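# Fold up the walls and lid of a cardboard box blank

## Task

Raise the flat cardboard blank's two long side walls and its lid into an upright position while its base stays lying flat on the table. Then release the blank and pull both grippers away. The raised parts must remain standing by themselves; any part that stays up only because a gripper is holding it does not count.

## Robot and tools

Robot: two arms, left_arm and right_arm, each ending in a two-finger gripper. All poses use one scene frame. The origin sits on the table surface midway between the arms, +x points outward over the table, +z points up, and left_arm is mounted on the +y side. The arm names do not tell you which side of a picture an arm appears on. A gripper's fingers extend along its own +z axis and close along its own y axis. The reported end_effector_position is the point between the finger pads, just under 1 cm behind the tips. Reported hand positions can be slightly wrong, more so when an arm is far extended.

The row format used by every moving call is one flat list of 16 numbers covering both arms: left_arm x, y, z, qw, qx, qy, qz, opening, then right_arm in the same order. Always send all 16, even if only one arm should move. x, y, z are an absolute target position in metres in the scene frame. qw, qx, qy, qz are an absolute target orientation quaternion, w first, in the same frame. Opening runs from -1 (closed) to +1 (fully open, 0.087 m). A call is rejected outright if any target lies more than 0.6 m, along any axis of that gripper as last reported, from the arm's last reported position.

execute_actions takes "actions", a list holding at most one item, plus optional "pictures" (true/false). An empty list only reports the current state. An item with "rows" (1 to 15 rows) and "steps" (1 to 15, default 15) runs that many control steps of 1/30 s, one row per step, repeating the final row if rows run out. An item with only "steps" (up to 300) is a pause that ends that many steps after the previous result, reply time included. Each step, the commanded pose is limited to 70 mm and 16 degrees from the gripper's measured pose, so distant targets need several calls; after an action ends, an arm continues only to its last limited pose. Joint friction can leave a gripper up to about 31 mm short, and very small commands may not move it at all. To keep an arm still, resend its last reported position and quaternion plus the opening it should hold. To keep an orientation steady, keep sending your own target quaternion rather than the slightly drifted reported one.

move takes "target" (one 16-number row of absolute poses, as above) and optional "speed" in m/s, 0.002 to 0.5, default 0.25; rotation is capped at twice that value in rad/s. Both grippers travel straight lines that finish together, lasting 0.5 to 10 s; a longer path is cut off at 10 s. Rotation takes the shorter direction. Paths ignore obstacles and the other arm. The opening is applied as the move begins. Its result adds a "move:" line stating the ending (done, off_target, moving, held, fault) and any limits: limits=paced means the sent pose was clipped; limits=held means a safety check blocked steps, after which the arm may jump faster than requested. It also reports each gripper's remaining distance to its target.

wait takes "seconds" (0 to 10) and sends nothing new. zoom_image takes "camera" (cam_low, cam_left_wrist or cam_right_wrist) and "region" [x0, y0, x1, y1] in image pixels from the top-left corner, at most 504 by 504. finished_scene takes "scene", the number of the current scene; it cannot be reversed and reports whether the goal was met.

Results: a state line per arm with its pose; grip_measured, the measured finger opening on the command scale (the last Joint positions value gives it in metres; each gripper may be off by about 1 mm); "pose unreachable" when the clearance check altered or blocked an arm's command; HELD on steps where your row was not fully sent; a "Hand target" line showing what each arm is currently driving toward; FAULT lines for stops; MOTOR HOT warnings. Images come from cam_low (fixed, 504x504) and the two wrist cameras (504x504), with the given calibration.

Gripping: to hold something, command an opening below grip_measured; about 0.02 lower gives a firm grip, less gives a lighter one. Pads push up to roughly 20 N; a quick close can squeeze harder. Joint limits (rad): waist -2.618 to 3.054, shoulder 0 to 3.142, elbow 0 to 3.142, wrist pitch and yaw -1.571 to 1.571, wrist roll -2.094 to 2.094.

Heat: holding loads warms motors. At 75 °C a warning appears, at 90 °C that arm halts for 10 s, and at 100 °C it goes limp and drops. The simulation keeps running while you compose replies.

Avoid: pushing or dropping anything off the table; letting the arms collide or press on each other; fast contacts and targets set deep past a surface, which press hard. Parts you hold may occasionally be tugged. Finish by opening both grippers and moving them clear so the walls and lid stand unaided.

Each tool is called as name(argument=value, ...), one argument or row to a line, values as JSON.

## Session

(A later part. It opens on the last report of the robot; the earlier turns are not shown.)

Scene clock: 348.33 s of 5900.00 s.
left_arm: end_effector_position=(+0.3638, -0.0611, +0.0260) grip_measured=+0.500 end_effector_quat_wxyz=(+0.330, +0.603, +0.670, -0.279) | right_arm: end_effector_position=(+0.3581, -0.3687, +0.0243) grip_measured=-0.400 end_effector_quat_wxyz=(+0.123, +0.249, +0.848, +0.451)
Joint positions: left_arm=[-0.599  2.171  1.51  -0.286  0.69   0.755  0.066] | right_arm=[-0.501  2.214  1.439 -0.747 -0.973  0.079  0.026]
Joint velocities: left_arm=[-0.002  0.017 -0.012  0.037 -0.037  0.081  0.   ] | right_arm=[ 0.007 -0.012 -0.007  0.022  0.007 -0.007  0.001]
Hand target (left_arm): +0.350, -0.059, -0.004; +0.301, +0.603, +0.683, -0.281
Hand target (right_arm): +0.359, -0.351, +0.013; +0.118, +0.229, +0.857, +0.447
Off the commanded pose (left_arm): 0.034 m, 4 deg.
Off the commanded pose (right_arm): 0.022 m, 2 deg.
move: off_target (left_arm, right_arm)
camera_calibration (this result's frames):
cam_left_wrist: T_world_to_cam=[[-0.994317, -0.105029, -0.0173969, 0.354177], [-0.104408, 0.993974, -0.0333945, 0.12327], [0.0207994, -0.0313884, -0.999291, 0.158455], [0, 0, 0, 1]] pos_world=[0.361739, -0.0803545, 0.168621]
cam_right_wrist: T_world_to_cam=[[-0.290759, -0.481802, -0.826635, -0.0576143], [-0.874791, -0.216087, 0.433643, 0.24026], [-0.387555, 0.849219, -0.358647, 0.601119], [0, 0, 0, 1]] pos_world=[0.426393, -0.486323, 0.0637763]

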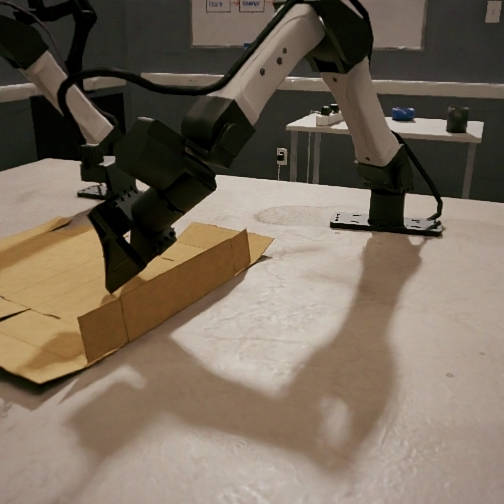

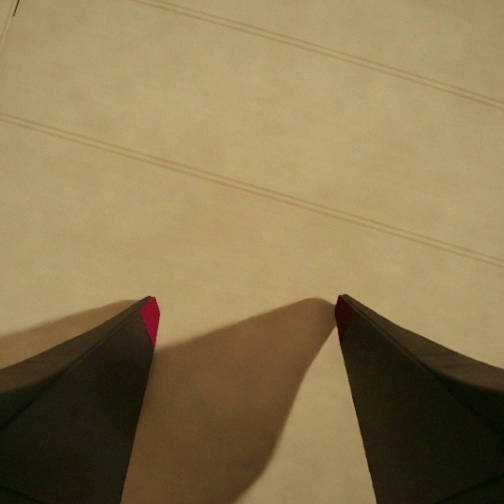

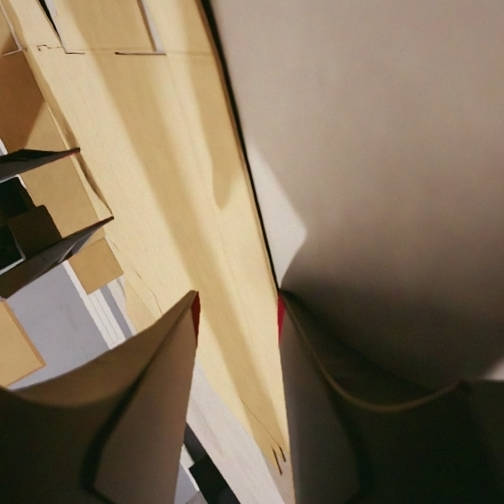

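move(
  target=[0.35,-0.06,-0.005,0.3,0.6,0.68,-0.28,0.5, 0.41,-0.43,0.035,0.088,0.243,0.908,0.33,-0.4],
  speed=0.08,
)

move(
  target=[0.35,-0.06,-0.005,0.3,0.6,0.68,-0.28,0.5, 0.415,-0.42,0.01,0.088,0.243,0.908,0.33,-0.4],
  speed=0.03,
)

move(
  target=[0.35,-0.06,-0.005,0.3,0.6,0.68,-0.28,0.5, 0.44,-0.355,0.015,0.088,0.243,0.908,0.33,-0.4],
  speed=0.03,
)

Scene clock: 357.90 s of 5900.00 s.
left_arm: end_effector_position=(+0.3640, -0.0612, +0.0264) grip_measured=+0.500 end_effector_quat_wxyz=(+0.331, +0.603, +0.670, -0.280) | right_arm: end_effector_position=(+0.4060, -0.4327, +0.0356) grip_measured=-0.400 end_effector_quat_wxyz=(+0.089, +0.252, +0.904, +0.333)
Joint positions: left_arm=[-0.598  2.171  1.51  -0.284  0.693  0.755  0.066] | right_arm=[-0.499  2.46   2.074 -1.172 -0.703  0.032  0.026]
Joint velocities: left_arm=[-0.007 -0.012  0.027  0.022 -0.081  0.051 -0.   ] | right_arm=[-0.002  0.002  0.012 -0.037 -0.037 -0.007 -0.001]
Hand target (left_arm): +0.350, -0.059, -0.004; +0.301, +0.603, +0.683, -0.281
Hand target (right_arm): +0.409, -0.431, +0.036; +0.089, +0.244, +0.908, +0.330
Off the commanded pose (left_arm): 0.034 m, 4 deg.
Off the commanded pose (right_arm): 0.005 m, 1 deg.
After step 90, 4.23 s passed at rest.
move: off_target (left_arm)
camera_calibration (this result's frames):
cam_left_wrist: T_world_to_cam=[[-0.994406, -0.104225, -0.0171349, 0.354481], [-0.103547, 0.993953, -0.0365572, 0.123134], [0.0208414, -0.0345785, -0.999185, 0.158651], [0, 0, 0, 1]] pos_world=[0.361942, -0.0799582, 0.169097]
cam_right_wrist: T_world_to_cam=[[-0.376067, -0.66433, -0.64594, -0.115904], [-0.801752, -0.11617, 0.586257, 0.271636], [-0.464507, 0.738356, -0.488941, 0.666011], [0, 0, 0, 1]] pos_world=[0.483564, -0.537196, 0.0915239]

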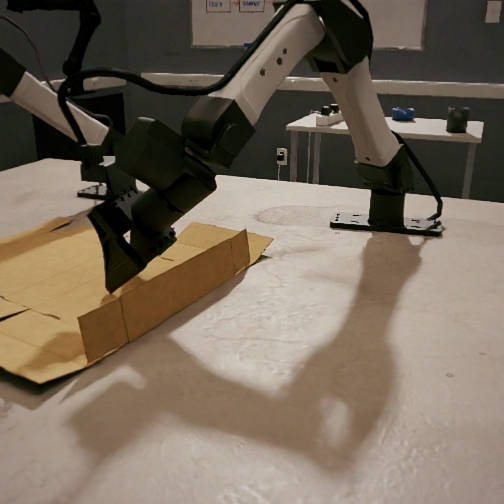

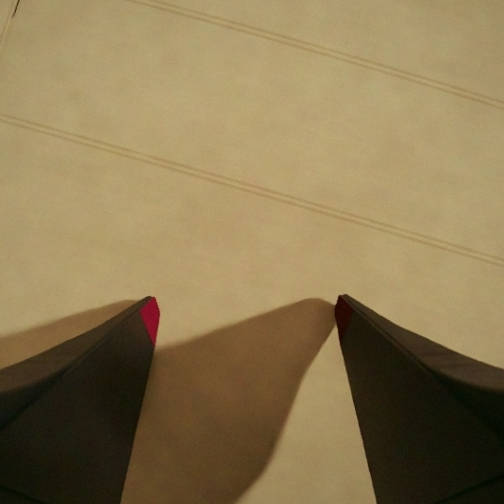

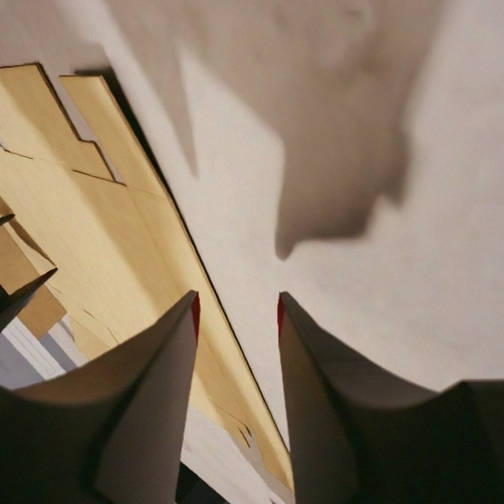

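Scene clock: 359.27 s of 5900.00 s.
left_arm: end_effector_position=(+0.3640, -0.0613, +0.0265) grip_measured=+0.500 end_effector_quat_wxyz=(+0.331, +0.603, +0.670, -0.280) | right_arm: end_effector_position=(+0.4146, -0.4278, +0.0253) grip_measured=-0.400 end_effector_quat_wxyz=(+0.097, +0.245, +0.906, +0.331)
Joint positions: left_arm=[-0.598  2.171  1.51  -0.284  0.693  0.755  0.066] | right_arm=[-0.481  2.472  2.058 -1.113 -0.703  0.044  0.026]
Joint velocities: left_arm=[ 0.012  0.002 -0.012  0.022  0.007 -0.022  0.   ] | right_arm=[-0.017  0.002 -0.002  0.007 -0.037  0.007 -0.001]
Hand target (left_arm): +0.350, -0.059, -0.004; +0.301, +0.603, +0.683, -0.281
Hand target (right_arm): +0.415, -0.420, +0.010; +0.087, +0.243, +0.908, +0.330
Off the commanded pose (left_arm): 0.034 m, 4 deg.
Off the commanded pose (right_arm): 0.017 m, 1 deg.
move: off_target (left_arm, right_arm)
camera_calibration (this result's frames):
cam_left_wrist: T_world_to_cam=[[-0.994426, -0.10401, -0.0172832, 0.354522], [-0.103318, 0.993959, -0.0370249, 0.123146], [0.0210297, -0.0350329, -0.999165, 0.15862], [0, 0, 0, 1]] pos_world=[0.361934, -0.0799716, 0.169174]
cam_right_wrist: T_world_to_cam=[[-0.357518, -0.674402, -0.646037, -0.128077], [-0.812137, -0.117032, 0.571609, 0.289439], [-0.461101, 0.729031, -0.505865, 0.656395], [0, 0, 0, 1]] pos_world=[0.491939, -0.531034, 0.0838591]

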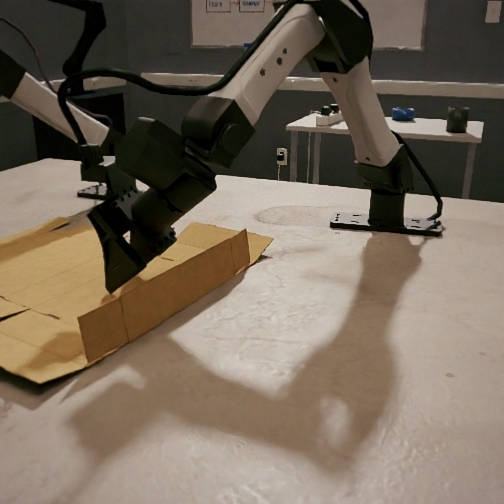

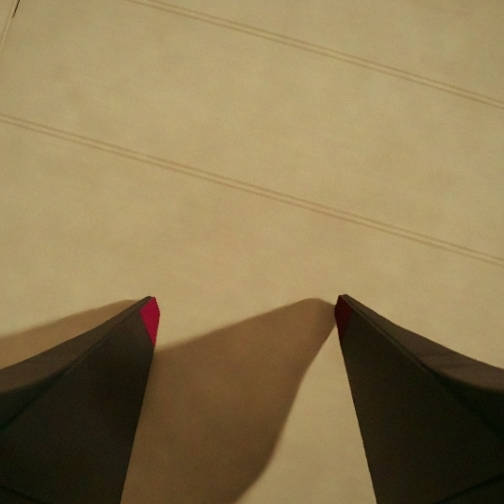

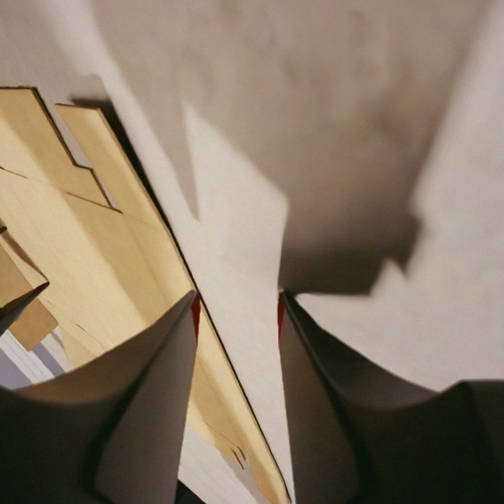

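Scene clock: 362.10 s of 5900.00 s.
left_arm: end_effector_position=(+0.3640, -0.0613, +0.0265) grip_measured=+0.500 end_effector_quat_wxyz=(+0.331, +0.603, +0.670, -0.280) | right_arm: end_effector_position=(+0.4377, -0.3793, +0.0246) grip_measured=-0.400 end_effector_quat_wxyz=(+0.095, +0.256, +0.907, +0.319)
Joint positions: left_arm=[-0.598  2.171  1.51  -0.284  0.693  0.755  0.066] | right_arm=[-0.363  2.43   1.985 -0.98  -0.666  0.221  0.026]
Joint velocities: left_arm=[ 0.002  0.007  0.007 -0.022  0.007  0.022 -0.   ] | right_arm=[-0.022 -0.017 -0.007 -0.007  0.007  0.051 -0.001]
Hand target (left_arm): +0.350, -0.059, -0.004; +0.301, +0.603, +0.683, -0.281
Hand target (right_arm): +0.440, -0.356, +0.016; +0.086, +0.242, +0.908, +0.330
Off the commanded pose (left_arm): 0.034 m, 4 deg.
Off the commanded pose (right_arm): 0.026 m, 2 deg.
move: off_target (left_arm, right_arm)
camera_calibration (this result's frames):
cam_left_wrist: T_world_to_cam=[[-0.994426, -0.10401, -0.0172832, 0.354522], [-0.103318, 0.993959, -0.0370249, 0.123146], [0.0210297, -0.0350329, -0.999165, 0.15862], [0, 0, 0, 1]] pos_world=[0.361934, -0.0799716, 0.169174]
cam_right_wrist: T_world_to_cam=[[-0.383761, -0.67739, -0.627591, -0.0776075], [-0.803677, -0.0897114, 0.588265, 0.320471], [-0.454787, 0.730133, -0.509975, 0.629029], [0, 0, 0, 1]] pos_world=[0.513846, -0.483095, 0.0835618]

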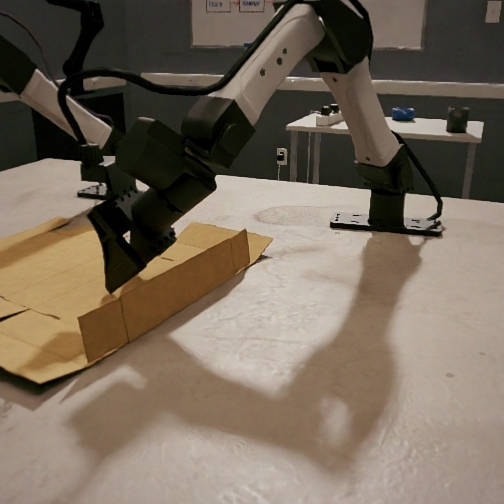

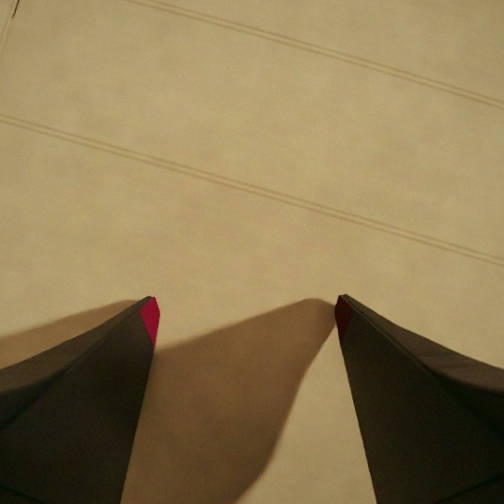

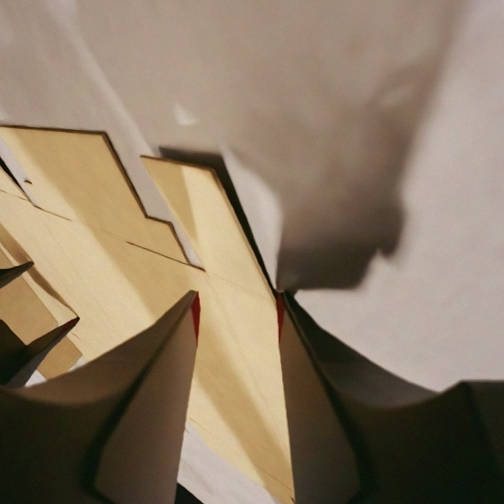

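move(
  target=[0.35,-0.06,-0.005,0.3,0.6,0.68,-0.28,0.5, 0.475,-0.415,0.015,0.088,0.243,0.908,0.33,-0.4],
  speed=0.04,
)

move(
  target=[0.35,-0.06,-0.005,0.3,0.6,0.68,-0.28,0.5, 0.49,-0.365,0.015,0.088,0.243,0.908,0.33,-0.4],
  speed=0.03,
)

move(
  target=[0.35,-0.06,-0.005,0.3,0.6,0.68,-0.28,0.5, 0.42,-0.335,0.03,0.088,0.243,0.908,0.33,-0.4],
  speed=0.03,
)

Scene clock: 370.37 s of 5900.00 s.
left_arm: end_effector_position=(+0.3641, -0.0614, +0.0266) grip_measured=+0.500 end_effector_quat_wxyz=(+0.332, +0.603, +0.669, -0.281) | right_arm: end_effector_position=(+0.4742, -0.4019, +0.0272) grip_measured=-0.400 end_effector_quat_wxyz=(+0.085, +0.247, +0.901, +0.347)
Joint positions: left_arm=[-0.598  2.171  1.51  -0.283  0.694  0.755  0.066] | right_arm=[-0.39   2.795  2.664 -1.351 -0.726  0.161  0.026]
Joint velocities: left_arm=[ 0.002  0.002 -0.002 -0.037  0.037 -0.007  0.002] | right_arm=[-0.007  0.11   0.212 -0.095  0.066  0.051  0.   ]
Hand target (left_arm): +0.350, -0.059, -0.004; +0.301, +0.603, +0.683, -0.281
Hand target (right_arm): +0.474, -0.416, +0.016; +0.092, +0.245, +0.907, +0.329
Off the commanded pose (left_arm): 0.035 m, 4 deg.
Off the commanded pose (right_arm): 0.018 m, 2 deg.
After step 90, 3.70 s passed at rest.
move: off_target (left_arm, right_arm)
camera_calibration (this result's frames):
cam_left_wrist: T_world_to_cam=[[-0.994466, -0.103581, -0.0175802, 0.354604], [-0.102859, 0.993971, -0.03796, 0.12317], [0.0214062, -0.0359416, -0.999125, 0.158558], [0, 0, 0, 1]] pos_world=[0.361916, -0.0799983, 0.169329]
cam_right_wrist: T_world_to_cam=[[-0.364528, -0.650248, -0.666556, -0.0744573], [-0.802671, -0.143456, 0.578913, 0.324423], [-0.472059, 0.746055, -0.469641, 0.676946], [0, 0, 0, 1]] pos_world=[0.552821, -0.506915, 0.0804793]

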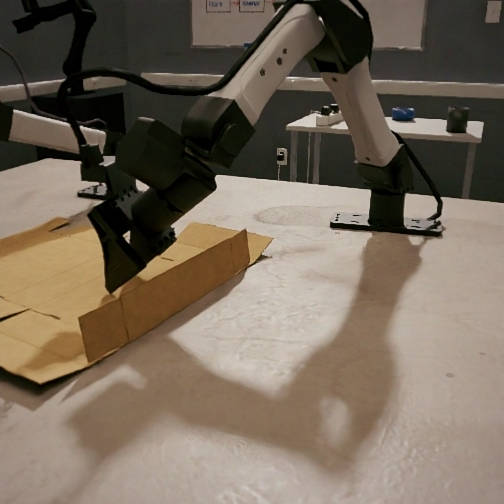

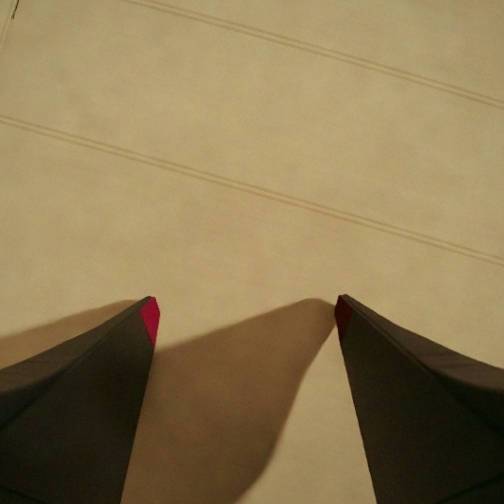

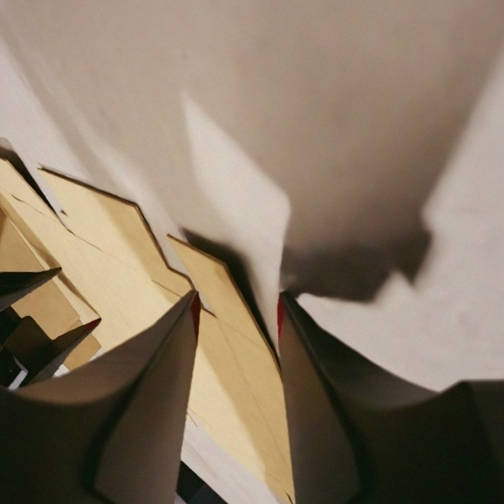

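Scene clock: 372.00 s of 5900.00 s.
left_arm: end_effector_position=(+0.3642, -0.0615, +0.0267) grip_measured=+0.500 end_effector_quat_wxyz=(+0.332, +0.603, +0.669, -0.281) | right_arm: end_effector_position=(+0.4847, -0.3825, +0.0264) grip_measured=-0.400 end_effector_quat_wxyz=(+0.089, +0.254, +0.904, +0.331)
Joint positions: left_arm=[-0.598  2.171  1.51  -0.283  0.694  0.755  0.066] | right_arm=[-0.341  2.736  2.559 -1.246 -0.687  0.242  0.026]
Joint velocities: left_arm=[-0.017 -0.012 -0.002  0.051 -0.022  0.037 -0.   ] | right_arm=[ 0.002  0.012 -0.051 -0.125 -0.037 -0.007  0.001]
Hand target (left_arm): +0.350, -0.059, -0.004; +0.301, +0.603, +0.683, -0.281
Hand target (right_arm): +0.489, -0.365, +0.015; +0.086, +0.242, +0.908, +0.331
Off the commanded pose (left_arm): 0.035 m, 4 deg.
Off the commanded pose (right_arm): 0.022 m, 1 deg.
move: off_target (left_arm, right_arm)
camera_calibration (this result's frames):
cam_left_wrist: T_world_to_cam=[[-0.994454, -0.103587, -0.0182173, 0.354746], [-0.102833, 0.993958, -0.0383788, 0.123258], [0.0220828, -0.0362926, -0.999097, 0.158366], [0, 0, 0, 1]] pos_world=[0.361956, -0.080019, 0.169416]
cam_right_wrist: T_world_to_cam=[[-0.379504, -0.664538, -0.643713, -0.0573292], [-0.801369, -0.111606, 0.587667, 0.347419], [-0.462369, 0.738873, -0.490185, 0.660154], [0, 0, 0, 1]] pos_world=[0.561889, -0.487093, 0.0825272]

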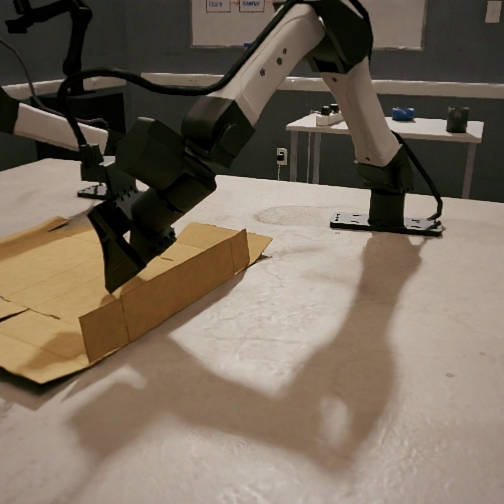

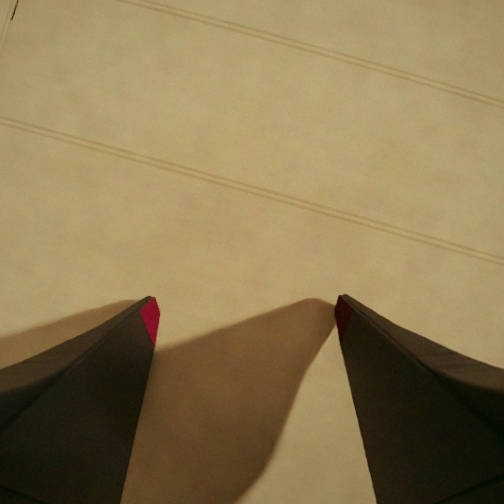

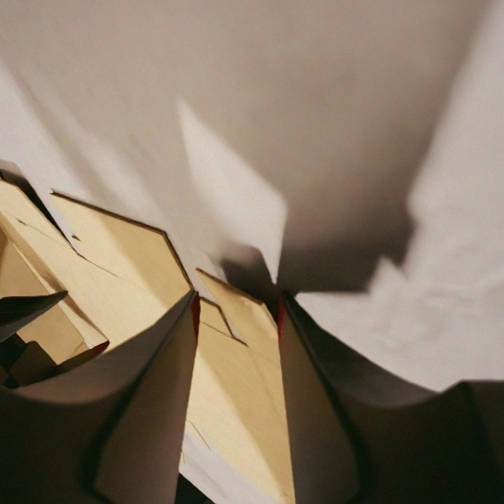

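Scene clock: 374.90 s of 5900.00 s.
left_arm: end_effector_position=(+0.3638, -0.0610, +0.0258) grip_measured=+0.500 end_effector_quat_wxyz=(+0.331, +0.603, +0.670, -0.280) | right_arm: end_effector_position=(+0.4348, -0.3619, +0.0254) grip_measured=-0.400 end_effector_quat_wxyz=(+0.125, +0.242, +0.912, +0.308)
Joint positions: left_arm=[-0.598  2.171  1.508 -0.283  0.693  0.755  0.066] | right_arm=[-0.325  2.323  1.807 -0.82  -0.642  0.254  0.026]
Joint velocities: left_arm=[ 0.017  0.002 -0.012  0.007 -0.037  0.007 -0.   ] | right_arm=[-0.022 -0.007 -0.012  0.139 -0.007 -0.037  0.   ]
Hand target (left_arm): +0.350, -0.059, -0.004; +0.301, +0.603, +0.683, -0.281
Hand target (right_arm): +0.421, -0.335, +0.029; +0.087, +0.243, +0.908, +0.329
Off the commanded pose (left_arm): 0.034 m, 4 deg.
Off the commanded pose (right_arm): 0.031 m, 5 deg.
move: off_target (left_arm, right_arm)
camera_calibration (this result's frames):
cam_left_wrist: T_world_to_cam=[[-0.994386, -0.104439, -0.0169867, 0.354234], [-0.103776, 0.993946, -0.0360894, 0.122973], [0.020653, -0.034124, -0.999204, 0.158163], [0, 0, 0, 1]] pos_world=[0.361741, -0.0798359, 0.168493]
cam_right_wrist: T_world_to_cam=[[-0.343091, -0.705683, -0.61992, -0.0945569], [-0.8353, -0.0726348, 0.544976, 0.340287], [-0.429608, 0.704795, -0.564536, 0.596662], [0, 0, 0, 1]] pos_world=[0.50813, -0.462535, 0.0927716]

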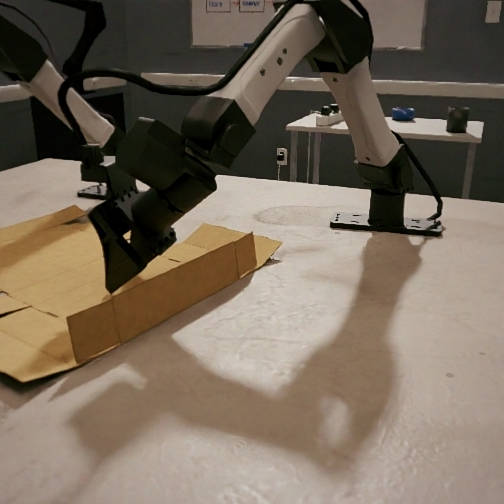

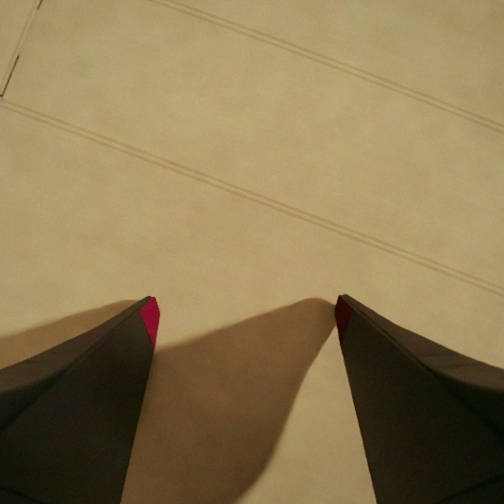

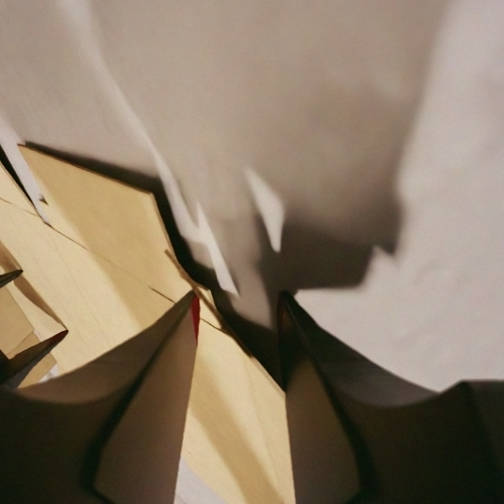

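move(
  target=[0.35,-0.06,-0.005,0.3,0.6,0.68,-0.28,0.5, 0.435,-0.362,0.028,0.125,0.242,0.912,0.308,-1],
  speed=0.04,
)

move(
  target=[0.35,-0.06,-0.005,0.3,0.6,0.68,-0.28,0.5, 0.45,-0.335,0.14,0.125,0.242,0.912,0.308,-1],
  speed=0.05,
)

Scene clock: 380.77 s of 5900.00 s.
left_arm: end_effector_position=(+0.3639, -0.0613, +0.0263) grip_measured=+0.500 end_effector_quat_wxyz=(+0.332, +0.602, +0.669, -0.282) | right_arm: end_effector_position=(+0.4364, -0.3643, +0.0252) grip_measured=-0.979 end_effector_quat_wxyz=(+0.130, +0.242, +0.911, +0.306)
Joint positions: left_arm=[-0.597  2.171  1.508 -0.281  0.696  0.754  0.066] | right_arm=[-0.328  2.323  1.806 -0.81  -0.64   0.254  0.001]
Joint velocities: left_arm=[ 0.002  0.007  0.002  0.007 -0.007  0.051 -0.   ] | right_arm=[ 0.002 -0.002 -0.007 -0.022  0.051 -0.11  -0.   ]
Hand target (left_arm): +0.350, -0.059, -0.004; +0.301, +0.603, +0.683, -0.281
Hand target (right_arm): +0.435, -0.362, +0.028; +0.125, +0.242, +0.912, +0.308
Off the commanded pose (left_arm): 0.034 m, 4 deg.
Off the commanded pose (right_arm): 0.004 m, 1 deg.
After step 90, 1.80 s passed at rest.
move: off_target (left_arm)
camera_calibration (this result's frames):
cam_left_wrist: T_world_to_cam=[[-0.994515, -0.103272, -0.016582, 0.354436], [-0.102549, 0.993934, -0.0397269, 0.122943], [0.0205841, -0.0378086, -0.999073, 0.158432], [0, 0, 0, 1]] pos_world=[0.361839, -0.0796033, 0.169047]
cam_right_wrist: T_world_to_cam=[[-0.34035, -0.708121, -0.618649, -0.0979273], [-0.840028, -0.0666529, 0.538434, 0.345956], [-0.422511, 0.702938, -0.572156, 0.595431], [0, 0, 0, 1]] pos_world=[0.50886, -0.464836, 0.0938219]

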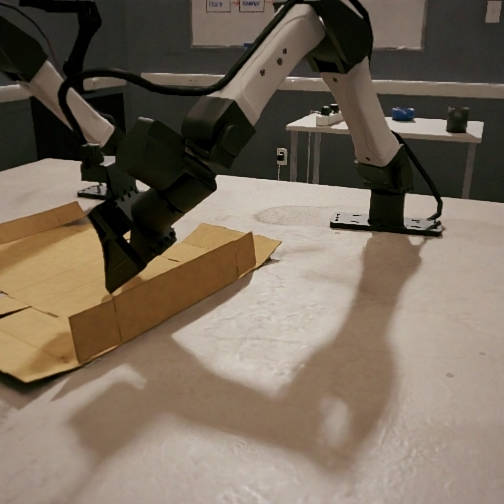

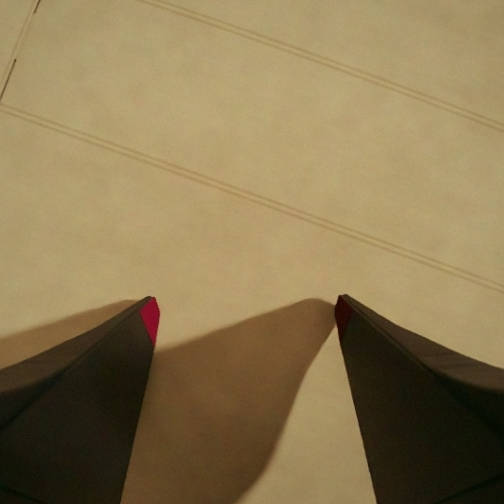

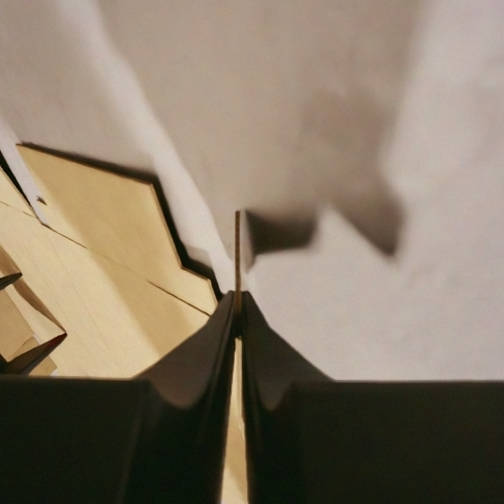

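Scene clock: 383.53 s of 5900.00 s.
left_arm: end_effector_position=(+0.3637, -0.0661, +0.0272) grip_measured=+0.500 end_effector_quat_wxyz=(+0.336, +0.605, +0.664, -0.282) | right_arm: end_effector_position=(+0.4485, -0.3350, +0.1327) grip_measured=-0.979 end_effector_quat_wxyz=(+0.121, +0.241, +0.911, +0.313)
Joint positions: left_arm=[-0.605  2.173  1.508 -0.265  0.698  0.752  0.066] | right_arm=[-0.263  2.304  2.195 -1.192 -0.638  0.326  0.001]
Joint velocities: left_arm=[-0.007  0.017  0.002 -0.022 -0.022 -0.037 -0.001] | right_arm=[ 0.017 -0.002 -0.002 -0.022  0.066  0.007 -0.001]
Hand target (left_arm): +0.350, -0.060, -0.004; +0.301, +0.603, +0.683, -0.281
Hand target (right_arm): +0.449, -0.335, +0.140; +0.125, +0.242, +0.911, +0.308
Off the commanded pose (left_arm): 0.035 m, 5 deg.
Off the commanded pose (right_arm): 0.007 m, 1 deg.
move: off_target (left_arm)
camera_calibration (this result's frames):
cam_left_wrist: T_world_to_cam=[[-0.995079, -0.0957337, -0.0255633, 0.354678], [-0.094429, 0.994368, -0.048122, 0.125025], [0.0300262, -0.0454713, -0.998514, 0.155152], [0, 0, 0, 1]] pos_world=[0.36008, -0.0833109, 0.170005]
cam_right_wrist: T_world_to_cam=[[-0.341562, -0.70029, -0.62684, -0.0023341], [-0.833259, -0.0828835, 0.546634, 0.290644], [-0.434757, 0.70903, -0.555213, 0.646641], [0, 0, 0, 1]] pos_world=[0.522516, -0.436033, 0.198685]

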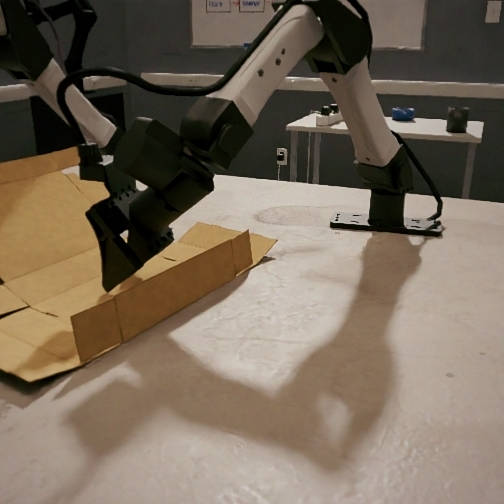

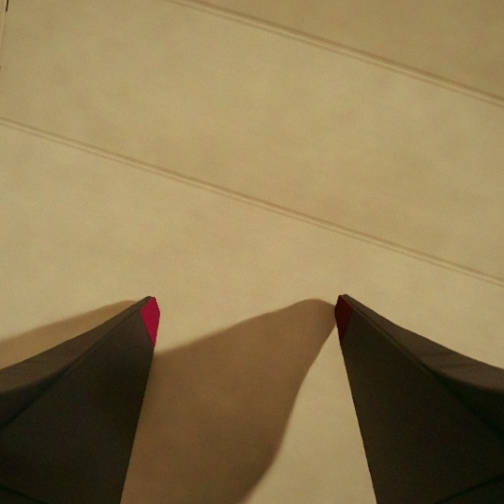

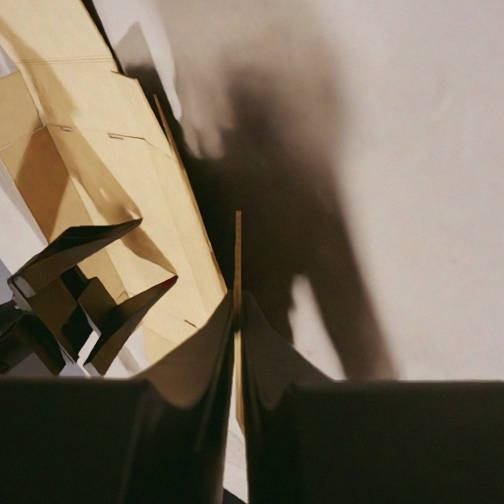

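move(
  target=[0.33,0.0,0.14,0.3,0.6,0.68,-0.28,0.5, 0.44,-0.345,0.08,0.125,0.242,0.912,0.308,-1],
  speed=0.1,
)

move(
  target=[0.33,0.0,0.14,0.3,0.6,0.68,-0.28,0.5, 0.40,-0.32,0.08,0.055,0.039,0.942,0.328,-1],
  speed=0.06,
)

Scene clock: 393.80 s of 5900.00 s.
left_arm: end_effector_position=(+0.3242, -0.0008, +0.1231) grip_measured=+0.500 end_effector_quat_wxyz=(+0.286, +0.600, +0.690, -0.285) | right_arm: end_effector_position=(+0.4413, -0.3400, +0.0709) grip_measured=-0.979 end_effector_quat_wxyz=(+0.109, +0.247, +0.911, +0.312)
Joint positions: left_arm=[-0.514  1.923  1.592 -0.781  0.72   0.861  0.066] | right_arm=[-0.277  2.304  1.953 -0.986 -0.637  0.312  0.001]
Joint velocities: left_arm=[-0.007  0.007  0.002  0.022 -0.007 -0.007  0.   ] | right_arm=[ 0.002  0.012 -0.012 -0.037  0.007  0.007  0.001]
Hand target (left_arm): +0.328, +0.001, +0.139; +0.302, +0.603, +0.683, -0.280
Hand target (right_arm): +0.440, -0.345, +0.080; +0.125, +0.242, +0.912, +0.308
Off the commanded pose (left_arm): 0.018 m, 2 deg.
Off the commanded pose (right_arm): 0.010 m, 2 deg.
After step 90, 5.30 s passed at rest.
move: off_target (left_arm)
camera_calibration (this result's frames):
cam_left_wrist: T_world_to_cam=[[-0.992797, -0.105649, 0.0565025, 0.313226], [-0.104107, 0.994126, 0.0295762, 0.0545543], [-0.0592953, 0.0234809, -0.997964, 0.284049], [0, 0, 0, 1]] pos_world=[0.333493, -0.0278116, 0.264159]
cam_right_wrist: T_world_to_cam=[[-0.360665, -0.696528, -0.620298, -0.0377961], [-0.818252, -0.0828989, 0.56885, 0.309857], [-0.447642, 0.712725, -0.540037, 0.618688], [0, 0, 0, 1]] pos_world=[0.51686, -0.441594, 0.134407]

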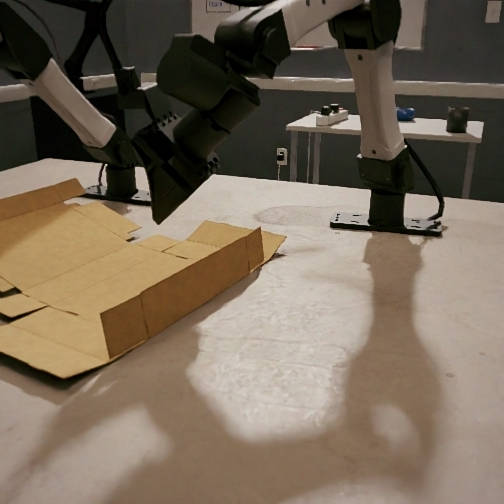

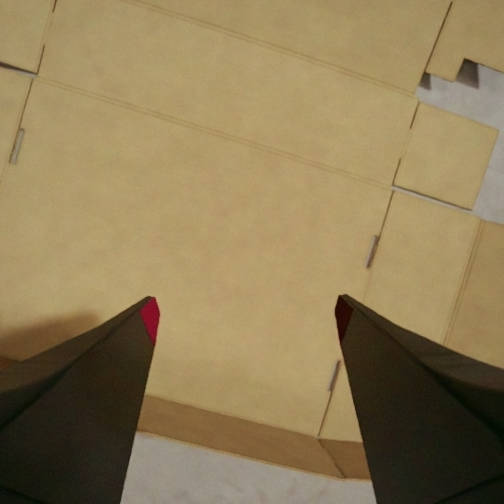

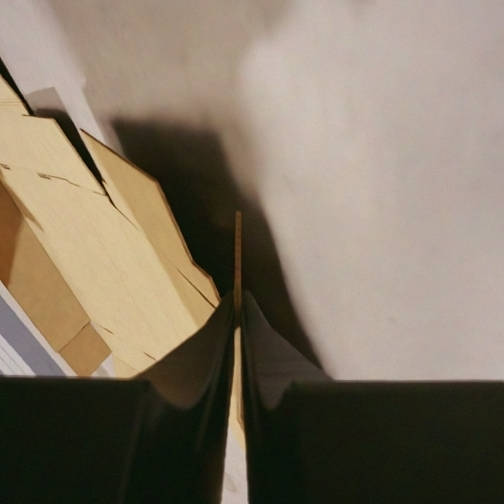

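Scene clock: 397.73 s of 5900.00 s.
left_arm: end_effector_position=(+0.3226, -0.0002, +0.1226) grip_measured=+0.500 end_effector_quat_wxyz=(+0.283, +0.600, +0.692, -0.286) | right_arm: end_effector_position=(+0.4020, -0.3228, +0.0813) grip_measured=-0.979 end_effector_quat_wxyz=(+0.065, +0.050, +0.940, +0.331)
Joint positions: left_arm=[-0.514  1.923  1.592 -0.789  0.72   0.862  0.066] | right_arm=[-0.245  2.372  2.122 -1.333 -0.687 -0.162  0.001]
Joint velocities: left_arm=[-0.017  0.002  0.002 -0.022  0.081 -0.037  0.   ] | right_arm=[-0.022 -0.012  0.007 -0.095  0.066 -0.007 -0.001]
Hand target (left_arm): +0.329, +0.000, +0.140; +0.302, +0.603, +0.683, -0.281
Hand target (right_arm): +0.400, -0.319, +0.080; +0.056, +0.040, +0.942, +0.328
Off the commanded pose (left_arm): 0.019 m, 2 deg.
Off the commanded pose (right_arm): 0.004 m, 2 deg.
move: off_target (left_arm)
camera_calibration (this result's frames):
cam_left_wrist: T_world_to_cam=[[-0.99243, -0.105384, 0.0630677, 0.310868], [-0.103469, 0.994088, 0.0329124, 0.0532124], [-0.0661633, 0.0261377, -0.997466, 0.285557], [0, 0, 0, 1]] pos_world=[0.332913, -0.027601, 0.263476]
cam_right_wrist: T_world_to_cam=[[-0.0256105, -0.779823, -0.625476, -0.194721], [-0.744187, -0.402895, 0.532787, 0.143039], [-0.66748, 0.479116, -0.570016, 0.609832], [0, 0, 0, 1]] pos_world=[0.508511, -0.386398, 0.149611]

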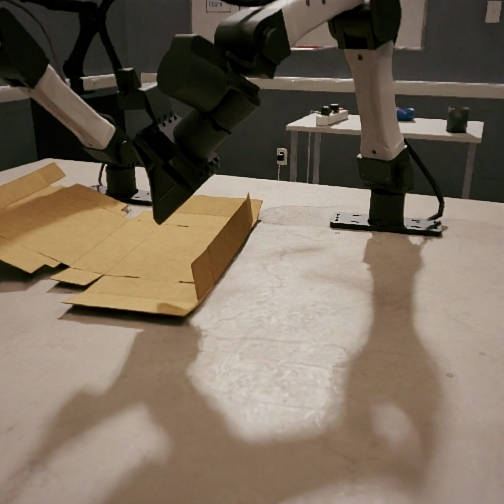

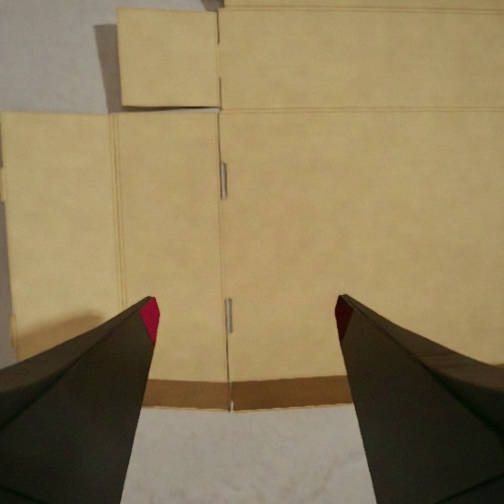

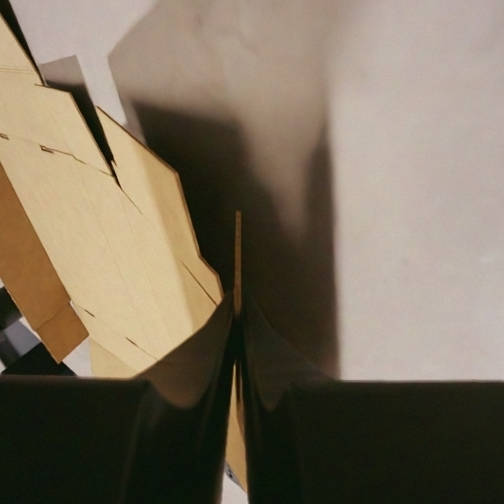

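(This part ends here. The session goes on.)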